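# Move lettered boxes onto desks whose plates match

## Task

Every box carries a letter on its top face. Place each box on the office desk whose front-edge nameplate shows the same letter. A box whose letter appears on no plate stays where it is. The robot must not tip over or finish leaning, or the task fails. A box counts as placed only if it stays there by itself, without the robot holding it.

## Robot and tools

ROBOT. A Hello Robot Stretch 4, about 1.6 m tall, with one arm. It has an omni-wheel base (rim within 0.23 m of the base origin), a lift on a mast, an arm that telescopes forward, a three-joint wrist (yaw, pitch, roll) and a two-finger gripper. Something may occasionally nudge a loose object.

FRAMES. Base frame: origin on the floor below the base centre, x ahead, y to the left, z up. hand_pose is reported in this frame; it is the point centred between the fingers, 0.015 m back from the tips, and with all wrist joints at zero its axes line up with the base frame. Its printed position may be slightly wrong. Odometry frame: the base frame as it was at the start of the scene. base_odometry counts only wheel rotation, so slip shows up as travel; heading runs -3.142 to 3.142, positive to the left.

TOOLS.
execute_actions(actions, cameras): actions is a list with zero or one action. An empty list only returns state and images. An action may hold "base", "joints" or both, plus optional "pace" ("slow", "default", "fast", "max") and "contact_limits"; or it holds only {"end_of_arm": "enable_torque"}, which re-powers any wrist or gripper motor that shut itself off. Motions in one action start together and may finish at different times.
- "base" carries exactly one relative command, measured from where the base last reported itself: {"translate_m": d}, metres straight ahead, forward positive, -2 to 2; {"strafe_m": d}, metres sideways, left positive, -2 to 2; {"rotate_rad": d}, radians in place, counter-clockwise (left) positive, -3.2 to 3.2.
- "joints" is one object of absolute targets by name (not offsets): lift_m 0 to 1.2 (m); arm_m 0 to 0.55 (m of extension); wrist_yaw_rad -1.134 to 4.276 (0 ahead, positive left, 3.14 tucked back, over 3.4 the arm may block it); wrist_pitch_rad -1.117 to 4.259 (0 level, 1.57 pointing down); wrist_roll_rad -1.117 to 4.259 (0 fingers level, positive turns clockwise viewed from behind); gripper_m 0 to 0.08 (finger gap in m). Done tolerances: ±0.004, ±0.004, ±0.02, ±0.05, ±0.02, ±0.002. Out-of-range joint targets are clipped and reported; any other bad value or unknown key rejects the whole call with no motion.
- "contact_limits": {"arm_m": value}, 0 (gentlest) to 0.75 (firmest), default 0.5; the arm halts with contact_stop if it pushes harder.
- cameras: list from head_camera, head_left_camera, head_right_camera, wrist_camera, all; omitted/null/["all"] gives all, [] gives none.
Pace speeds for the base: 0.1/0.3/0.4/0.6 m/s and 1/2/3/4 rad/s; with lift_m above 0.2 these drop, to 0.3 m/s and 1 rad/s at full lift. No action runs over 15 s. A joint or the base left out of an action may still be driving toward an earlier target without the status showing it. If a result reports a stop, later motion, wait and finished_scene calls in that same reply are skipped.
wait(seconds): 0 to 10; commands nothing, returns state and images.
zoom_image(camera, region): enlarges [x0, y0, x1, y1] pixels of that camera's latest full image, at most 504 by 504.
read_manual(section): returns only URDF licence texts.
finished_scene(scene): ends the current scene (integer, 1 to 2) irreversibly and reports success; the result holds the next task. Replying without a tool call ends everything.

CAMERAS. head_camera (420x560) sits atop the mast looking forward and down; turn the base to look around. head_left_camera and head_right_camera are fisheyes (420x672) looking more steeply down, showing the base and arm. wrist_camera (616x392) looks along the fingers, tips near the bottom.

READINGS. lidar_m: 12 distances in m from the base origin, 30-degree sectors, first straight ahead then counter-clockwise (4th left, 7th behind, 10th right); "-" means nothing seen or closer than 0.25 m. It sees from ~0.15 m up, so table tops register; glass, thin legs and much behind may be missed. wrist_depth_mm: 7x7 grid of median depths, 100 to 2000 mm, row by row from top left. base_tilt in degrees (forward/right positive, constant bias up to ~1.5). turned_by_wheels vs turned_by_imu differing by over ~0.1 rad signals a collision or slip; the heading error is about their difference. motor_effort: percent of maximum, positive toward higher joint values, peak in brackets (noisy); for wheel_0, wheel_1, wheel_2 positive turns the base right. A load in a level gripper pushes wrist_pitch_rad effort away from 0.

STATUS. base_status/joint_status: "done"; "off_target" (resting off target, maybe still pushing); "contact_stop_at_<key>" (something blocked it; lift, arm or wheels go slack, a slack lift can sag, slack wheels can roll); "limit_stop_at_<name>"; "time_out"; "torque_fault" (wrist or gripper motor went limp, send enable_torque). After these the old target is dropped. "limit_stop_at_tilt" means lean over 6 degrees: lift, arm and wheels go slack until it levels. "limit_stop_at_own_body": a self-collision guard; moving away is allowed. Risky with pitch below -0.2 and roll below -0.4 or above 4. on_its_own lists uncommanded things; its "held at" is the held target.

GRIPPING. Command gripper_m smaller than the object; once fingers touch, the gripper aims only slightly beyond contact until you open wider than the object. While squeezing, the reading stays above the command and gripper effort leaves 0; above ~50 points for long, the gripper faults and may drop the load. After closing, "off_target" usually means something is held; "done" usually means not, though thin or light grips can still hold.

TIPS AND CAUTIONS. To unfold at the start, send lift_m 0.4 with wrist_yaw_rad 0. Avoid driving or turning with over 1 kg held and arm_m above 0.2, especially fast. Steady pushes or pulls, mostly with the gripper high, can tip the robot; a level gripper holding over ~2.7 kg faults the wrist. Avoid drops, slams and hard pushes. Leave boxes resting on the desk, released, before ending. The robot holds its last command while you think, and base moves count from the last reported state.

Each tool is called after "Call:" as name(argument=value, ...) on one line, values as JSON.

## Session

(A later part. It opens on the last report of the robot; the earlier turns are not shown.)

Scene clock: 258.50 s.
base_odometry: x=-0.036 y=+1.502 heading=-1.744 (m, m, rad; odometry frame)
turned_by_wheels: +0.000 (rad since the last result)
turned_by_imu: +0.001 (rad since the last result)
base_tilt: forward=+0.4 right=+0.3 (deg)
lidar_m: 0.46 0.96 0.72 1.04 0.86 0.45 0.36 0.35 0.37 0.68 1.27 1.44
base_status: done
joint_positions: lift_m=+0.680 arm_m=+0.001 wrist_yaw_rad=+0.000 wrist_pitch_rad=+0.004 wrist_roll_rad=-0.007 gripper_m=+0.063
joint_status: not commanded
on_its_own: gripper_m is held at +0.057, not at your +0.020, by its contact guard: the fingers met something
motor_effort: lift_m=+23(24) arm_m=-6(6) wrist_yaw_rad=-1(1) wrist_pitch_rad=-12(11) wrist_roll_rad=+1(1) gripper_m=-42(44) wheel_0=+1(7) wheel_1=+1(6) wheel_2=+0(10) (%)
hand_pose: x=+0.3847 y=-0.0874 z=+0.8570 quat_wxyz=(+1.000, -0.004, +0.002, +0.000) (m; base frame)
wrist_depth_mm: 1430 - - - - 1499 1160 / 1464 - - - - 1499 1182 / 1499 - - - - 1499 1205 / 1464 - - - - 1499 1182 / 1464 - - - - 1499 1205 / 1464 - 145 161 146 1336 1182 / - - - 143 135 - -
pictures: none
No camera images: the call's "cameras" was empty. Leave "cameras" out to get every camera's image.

Call:
execute_actions(actions=[{"base":{"rotate_rad":1.75}}], cameras=["head_camera"])

Scene clock: 261.83 s.
base_odometry: x=-0.036 y=+1.502 heading=+0.006 (m, m, rad; odometry frame)
turned_by_wheels: +1.750 (rad since the last result)
turned_by_imu: +1.708 (rad since the last result)
base_tilt: forward=+0.4 right=+0.3 (deg)
lidar_m: 0.45 0.67 0.41 0.36 0.33 0.42 0.95 1.29 1.61 2.54 0.73 0.70
base_status: done
joint_positions: lift_m=+0.680 arm_m=+0.001 wrist_yaw_rad=+0.000 wrist_pitch_rad=+0.004 wrist_roll_rad=-0.007 gripper_m=+0.063
joint_status: not commanded
on_its_own: gripper_m is held at +0.057, not at your +0.020, by its contact guard: the fingers met something
motor_effort: lift_m=+23(23) arm_m=-6(6) wrist_yaw_rad=-2(3) wrist_pitch_rad=-11(11) wrist_roll_rad=+1(1) gripper_m=-43(44) wheel_0=+0(6) wheel_1=+0(6) wheel_2=-1(6) (%)
hand_pose: x=+0.3847 y=-0.0874 z=+0.8570 quat_wxyz=(+1.000, -0.004, +0.002, +0.000) (m; base frame)
wrist_depth_mm: 820 1308 - - - - 569 / 831 1308 - - - - 569 / 854 1366 - - - - 569 / 854 1366 - - - - 569 / 854 1366 - - - - 569 / 854 1160 145 161 146 647 549 / - - - 142 135 - -
pictures: head_camera
Images, in order (width x height): head_camera 420x560.

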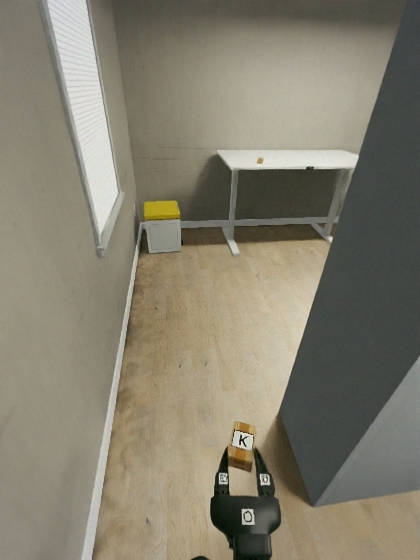

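Roughly aligned.

Call:
execute_actions(actions=[{"base":{"translate_m":1.9},"pace":"fast"}], cameras=[])

Call:
execute_actions(actions=[{"base":{"rotate_rad":-1.6}}], cameras=["head_camera"])

Scene clock: 270.97 s.
base_odometry: x=+1.864 y=+1.513 heading=+0.006 (m, m, rad; odometry frame)
turned_by_wheels: +0.000 (rad since the last result)
turned_by_imu: -0.010 (rad since the last result)
base_tilt: forward=+0.4 right=+0.4 (deg)
lidar_m: 0.46 0.93 0.67 0.60 0.61 0.83 1.75 1.02 1.23 2.32 1.35 0.85
base_status: done
joint_positions: lift_m=+0.680 arm_m=+0.001 wrist_yaw_rad=+0.000 wrist_pitch_rad=+0.004 wrist_roll_rad=-0.007 gripper_m=+0.063
joint_status: not commanded
on_its_own: gripper_m is held at +0.057, not at your +0.020, by its contact guard: the fingers met something
motor_effort: lift_m=+23(23) arm_m=-6(7) wrist_yaw_rad=-1(2) wrist_pitch_rad=-10(10) wrist_roll_rad=+1(1) gripper_m=-42(42) wheel_0=-1(6) wheel_1=-1(6) wheel_2=+0(10) (%)
hand_pose: x=+0.3847 y=-0.0874 z=+0.8570 quat_wxyz=(+1.000, -0.004, +0.002, +0.000) (m; base frame)
wrist_depth_mm: 1255 1281 1336 1366 1430 1397 1464 / 1255 1308 1308 1336 1430 1464 1499 / 1308 1336 1308 1366 1397 1430 1464 / 1281 1308 1336 1430 946 1464 1499 / 1281 1308 1336 1397 1397 1537 1537 / 1229 1336 145 161 146 1464 1537 / - - - 142 135 - -
pictures: none
No camera images: the call's "cameras" was empty. Leave "cameras" out to get every camera's image.

Scene clock: 273.03 s.
base_odometry: x=+1.864 y=+1.513 heading=-1.594 (m, m, rad; odometry frame)
turned_by_wheels: -1.600 (rad since the last result)
turned_by_imu: -1.564 (rad since the last result)
base_tilt: forward=+0.4 right=+0.3 (deg)
lidar_m: 0.45 1.38 0.87 0.84 0.96 0.70 0.58 0.60 0.81 1.60 1.01 1.19
base_status: done
joint_positions: lift_m=+0.680 arm_m=+0.001 wrist_yaw_rad=+0.000 wrist_pitch_rad=+0.004 wrist_roll_rad=-0.007 gripper_m=+0.063
joint_status: not commanded
on_its_own: gripper_m is held at +0.057, not at your +0.020, by its contact guard: the fingers met something
motor_effort: lift_m=+22(23) arm_m=-7(7) wrist_yaw_rad=+1(2) wrist_pitch_rad=-11(10) wrist_roll_rad=+1(0) gripper_m=-42(42) wheel_0=+2(7) wheel_1=+1(6) wheel_2=+0(5) (%)
hand_pose: x=+0.3847 y=-0.0875 z=+0.8571 quat_wxyz=(+1.000, -0.004, +0.002, +0.000) (m; base frame)
wrist_depth_mm: - - - - - 1983 1060 / - - - - - 1863 1060 / - - - - - - 1078 / - - - - - - 1078 / - - - - - 1808 1098 / - - 145 160 146 1182 1078 / - - - 143 135 - -
pictures: head_camera
Images, in order (width x height): head_camera 420x560.

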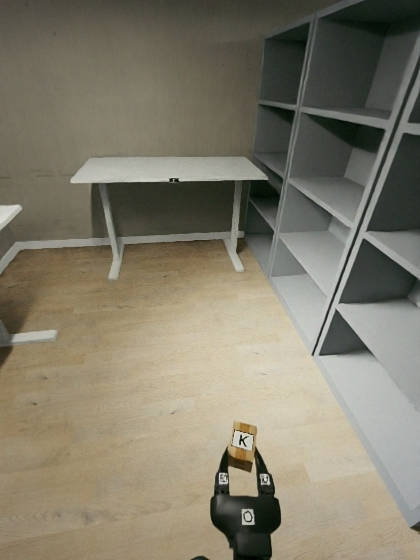

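Call:
execute_actions(actions=[{"base":{"translate_m":1.3},"joints":{"lift_m":0.75},"pace":"fast"}], cameras=["wrist_camera"])

Scene clock: 279.17 s.
base_odometry: x=+1.834 y=+0.213 heading=-1.594 (m, m, rad; odometry frame)
turned_by_wheels: +0.000 (rad since the last result)
turned_by_imu: -0.006 (rad since the last result)
base_tilt: forward=+0.4 right=+0.3 (deg)
lidar_m: 0.46 1.05 1.14 1.01 1.02 1.25 1.90 1.94 0.82 0.73 0.72 0.92
base_status: done
joint_positions: lift_m=+0.750 arm_m=+0.001 wrist_yaw_rad=+0.000 wrist_pitch_rad=+0.004 wrist_roll_rad=-0.007 gripper_m=+0.063
joint_status: all done
on_its_own: gripper_m is held at +0.057, not at your +0.020, by its contact guard: the fingers met something
motor_effort: lift_m=+24(21) arm_m=-6(6) wrist_yaw_rad=-1(0) wrist_pitch_rad=-11(11) wrist_roll_rad=+1(1) gripper_m=-44(43) wheel_0=+0(5) wheel_1=+0(6) wheel_2=+0(12) (%)
hand_pose: x=+0.3847 y=-0.0874 z=+0.9270 quat_wxyz=(+1.000, -0.004, +0.002, +0.000) (m; base frame)
wrist_depth_mm: 1430 1499 1537 1618 1618 1160 759 / 1499 1464 1576 1576 1618 1618 759 / 1499 1537 1537 1618 1661 1618 778 / 1464 1499 1499 1618 1618 1537 768 / 1464 1537 1537 1618 1661 1661 778 / 1499 1499 145 161 146 1397 732 / - - - 142 135 - -
pictures: wrist_camera
Images, in order (width x height): wrist_camera 616x392.

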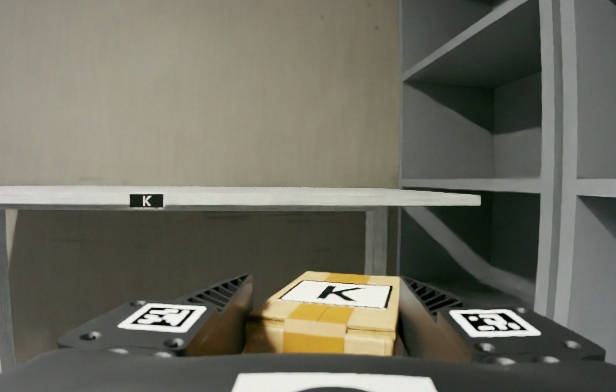

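Call:
execute_actions(actions=[{"joints":{"lift_m":0.9}}], cameras=[])

Call:
execute_actions(actions=[{"base":{"translate_m":0.4},"joints":{"arm_m":0.5}}], cameras=["head_camera"])

Scene clock: 284.17 s.
base_odometry: x=+1.834 y=+0.213 heading=-1.594 (m, m, rad; odometry frame)
turned_by_wheels: +0.000 (rad since the last result)
turned_by_imu: -0.002 (rad since the last result)
base_tilt: forward=+0.5 right=+0.3 (deg)
lidar_m: 0.45 1.03 1.14 0.98 1.03 1.26 1.91 1.95 0.83 0.72 0.75 0.48
base_status: not commanded
joint_positions: lift_m=+0.900 arm_m=+0.001 wrist_yaw_rad=+0.000 wrist_pitch_rad=+0.004 wrist_roll_rad=-0.007 gripper_m=+0.063
joint_status: all done
on_its_own: gripper_m is held at +0.057, not at your +0.020, by its contact guard: the fingers met something
motor_effort: lift_m=+24(28) arm_m=-6(6) wrist_yaw_rad=-1(2) wrist_pitch_rad=-11(10) wrist_roll_rad=+1(1) gripper_m=-44(41) wheel_0=+0(0) wheel_1=+0(0) wheel_2=+0(0) (%)
hand_pose: x=+0.3847 y=-0.0874 z=+1.0769 quat_wxyz=(+1.000, -0.004, +0.002, +0.000) (m; base frame)
wrist_depth_mm: 1464 1499 1576 1576 1618 1618 759 / 1430 1499 1576 1618 1576 1205 768 / 1464 1537 1537 1618 1661 1618 768 / 1464 1537 1576 1618 1618 1661 788 / 1025 1025 1098 946 1138 1229 778 / 1499 1499 145 160 146 1464 741 / - - - 142 135 - -
pictures: none
No camera images: the call's "cameras" was empty. Leave "cameras" out to get every camera's image.

Scene clock: 287.00 s.
base_odometry: x=+1.825 y=-0.187 heading=-1.594 (m, m, rad; odometry frame)
turned_by_wheels: +0.000 (rad since the last result)
turned_by_imu: -0.003 (rad since the last result)
base_tilt: forward=+0.5 right=+0.3 (deg)
lidar_m: 0.63 0.65 0.80 1.09 1.10 1.36 2.31 1.22 0.76 0.67 0.68 0.73
base_status: done
joint_positions: lift_m=+0.900 arm_m=+0.499 wrist_yaw_rad=+0.000 wrist_pitch_rad=+0.004 wrist_roll_rad=-0.007 gripper_m=+0.063
joint_status: all done
on_its_own: gripper_m is held at +0.057, not at your +0.020, by its contact guard: the fingers met something
motor_effort: lift_m=+24(24) arm_m=+6(7) wrist_yaw_rad=-2(0) wrist_pitch_rad=-10(12) wrist_roll_rad=+1(0) gripper_m=-43(41) wheel_0=+0(5) wheel_1=+0(5) wheel_2=+0(9) (%)
hand_pose: x=+0.8825 y=-0.0874 z=+1.0770 quat_wxyz=(+1.000, -0.004, +0.002, +0.000) (m; base frame)
wrist_depth_mm: 661 676 691 715 750 759 699 / 668 683 699 732 741 768 741 / 654 683 723 741 759 768 741 / 676 691 715 741 759 778 759 / 668 691 707 741 759 778 715 / 480 549 145 160 146 559 768 / - - - 142 135 - -
pictures: head_camera
Images, in order (width x height): head_camera 420x560.

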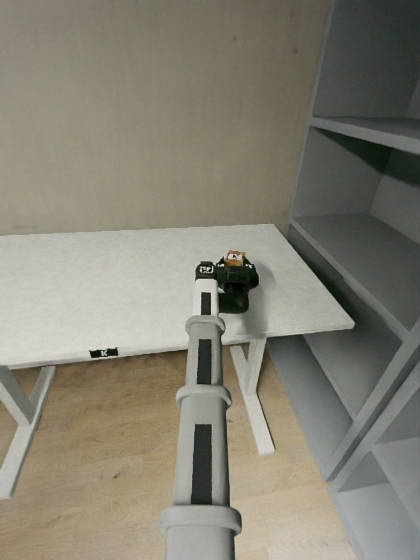

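Call:
execute_actions(actions=[{"joints":{"lift_m":0.838},"pace":"slow"}], cameras=[])

Scene clock: 290.30 s.
base_odometry: x=+1.825 y=-0.187 heading=-1.594 (m, m, rad; odometry frame)
turned_by_wheels: +0.000 (rad since the last result)
turned_by_imu: -0.001 (rad since the last result)
base_tilt: forward=+0.4 right=+0.4 (deg)
lidar_m: 0.63 0.64 0.79 1.09 1.09 1.35 2.31 1.22 0.76 0.66 0.67 0.71
base_status: not commanded
joint_positions: lift_m=+0.838 arm_m=+0.499 wrist_yaw_rad=+0.000 wrist_pitch_rad=+0.004 wrist_roll_rad=-0.007 gripper_m=+0.063
joint_status: all done
on_its_own: gripper_m is held at +0.057, not at your +0.020, by its contact guard: the fingers met something
motor_effort: lift_m=+14(23) arm_m=+6(6) wrist_yaw_rad=-2(2) wrist_pitch_rad=-9(9) wrist_roll_rad=+0(1) gripper_m=-43(43) wheel_0=+0(0) wheel_1=+0(0) wheel_2=+0(0) (%)
hand_pose: x=+0.8825 y=-0.0874 z=+1.0158 quat_wxyz=(+1.000, -0.004, +0.002, +0.000) (m; base frame)
wrist_depth_mm: 654 676 691 715 750 750 741 / 661 676 699 723 750 768 750 / 668 683 715 732 759 768 759 / 661 691 707 723 768 768 759 / 554 580 597 615 615 615 609 / 315 359 146 160 146 368 366 / - - - 142 135 - -
pictures: none
No camera images: the call's "cameras" was empty. Leave "cameras" out to get every camera's image.

Call:
execute_actions(actions=[{"joints":{"lift_m":0.825},"pace":"slow"}], cameras=[])

Call:
execute_actions(actions=[{"joints":{"gripper_m":0.08}}], cameras=[])

Call:
execute_actions(actions=[{"joints":{"arm_m":0}}], cameras=["wrist_camera"])

Scene clock: 295.97 s.
base_odometry: x=+1.825 y=-0.187 heading=-1.594 (m, m, rad; odometry frame)
turned_by_wheels: +0.000 (rad since the last result)
turned_by_imu: -0.001 (rad since the last result)
base_tilt: forward=+0.5 right=+0.4 (deg)
lidar_m: 0.64 0.64 0.81 1.07 1.08 1.34 2.32 1.20 0.75 0.67 0.68 0.71
base_status: not commanded
joint_positions: lift_m=+0.825 arm_m=+0.499 wrist_yaw_rad=+0.000 wrist_pitch_rad=+0.003 wrist_roll_rad=-0.007 gripper_m=+0.063
joint_status: all done
on_its_own: gripper_m is held at +0.057, not at your +0.020, by its contact guard: the fingers met something
motor_effort: lift_m=+13(11) arm_m=+6(6) wrist_yaw_rad=-2(2) wrist_pitch_rad=-4(10) wrist_roll_rad=+1(0) gripper_m=-43(43) wheel_0=+0(0) wheel_1=+0(0) wheel_2=+0(0) (%)
hand_pose: x=+0.8825 y=-0.0874 z=+1.0031 quat_wxyz=(+1.000, -0.004, +0.001, +0.000) (m; base frame)
wrist_depth_mm: 661 683 699 723 741 750 741 / 661 676 707 732 750 768 741 / 668 676 707 723 750 768 768 / 676 699 707 741 750 778 750 / 508 530 549 559 554 559 574 / 286 322 145 160 147 332 329 / - - - 143 135 - -
pictures: none
No camera images: the call's "cameras" was empty. Leave "cameras" out to get every camera's image.

Scene clock: 296.87 s.
base_odometry: x=+1.825 y=-0.187 heading=-1.594 (m, m, rad; odometry frame)
turned_by_wheels: +0.000 (rad since the last result)
turned_by_imu: +0.000 (rad since the last result)
base_tilt: forward=+0.5 right=+0.3 (deg)
lidar_m: 0.63 0.63 0.82 1.07 1.08 1.32 2.31 1.19 0.75 0.66 0.68 0.73
base_status: not commanded
joint_positions: lift_m=+0.825 arm_m=+0.499 wrist_yaw_rad=+0.000 wrist_pitch_rad=+0.003 wrist_roll_rad=-0.007 gripper_m=+0.080
joint_status: all done
motor_effort: lift_m=+13(13) arm_m=+6(6) wrist_yaw_rad=-1(1) wrist_pitch_rad=-8(8) wrist_roll_rad=+1(1) gripper_m=+0(41) wheel_0=+0(0) wheel_1=+0(1) wheel_2=+0(0) (%)
hand_pose: x=+0.8825 y=-0.0874 z=+1.0031 quat_wxyz=(+1.000, -0.004, +0.001, +0.000) (m; base frame)
wrist_depth_mm: 654 676 699 723 741 750 750 / 654 683 707 715 750 759 750 / 661 691 715 732 759 759 759 / 654 683 715 741 759 768 759 / 504 521 539 554 554 554 580 / 306 319 145 159 156 132 - / - - 140 143 136 - -
pictures: none
No camera images: the call's "cameras" was empty. Leave "cameras" out to get every camera's image.

Scene clock: 299.40 s.
base_odometry: x=+1.825 y=-0.187 heading=-1.594 (m, m, rad; odometry frame)
turned_by_wheels: +0.000 (rad since the last result)
turned_by_imu: -0.001 (rad since the last result)
base_tilt: forward=+0.4 right=+0.3 (deg)
lidar_m: 0.63 0.65 0.81 1.06 1.09 1.35 2.32 1.20 0.74 0.66 0.67 0.71
base_status: not commanded
joint_positions: lift_m=+0.825 arm_m=+0.001 wrist_yaw_rad=+0.000 wrist_pitch_rad=+0.003 wrist_roll_rad=-0.007 gripper_m=+0.080
joint_status: all done
motor_effort: lift_m=+13(14) arm_m=-7(9) wrist_yaw_rad=+0(2) wrist_pitch_rad=-8(8) wrist_roll_rad=+1(0) gripper_m=-2(1) wheel_0=+0(0) wheel_1=+0(0) wheel_2=+0(0) (%)
hand_pose: x=+0.3847 y=-0.0874 z=+1.0030 quat_wxyz=(+1.000, -0.004, +0.001, +0.000) (m; base frame)
wrist_depth_mm: 1118 1118 1182 1205 1229 960 854 / 1098 1138 1160 1205 1281 1255 1138 / 1118 1138 1205 1229 1229 1281 1229 / 1098 1138 1182 1229 1281 1255 1160 / 517 535 554 569 574 574 597 / 1118 407 145 1255 809 132 1205 / - - 140 1229 854 - -
pictures: wrist_camera
Images, in order (width x height): wrist_camera 616x392.

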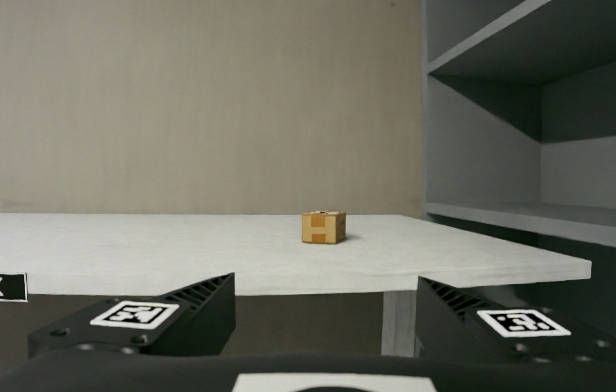

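C and K are on their desks. F was already on desk F, and I found no plate for A or T, so those stay put.

Call:
finished_scene(scene=1)

The scene is finished: the task was done.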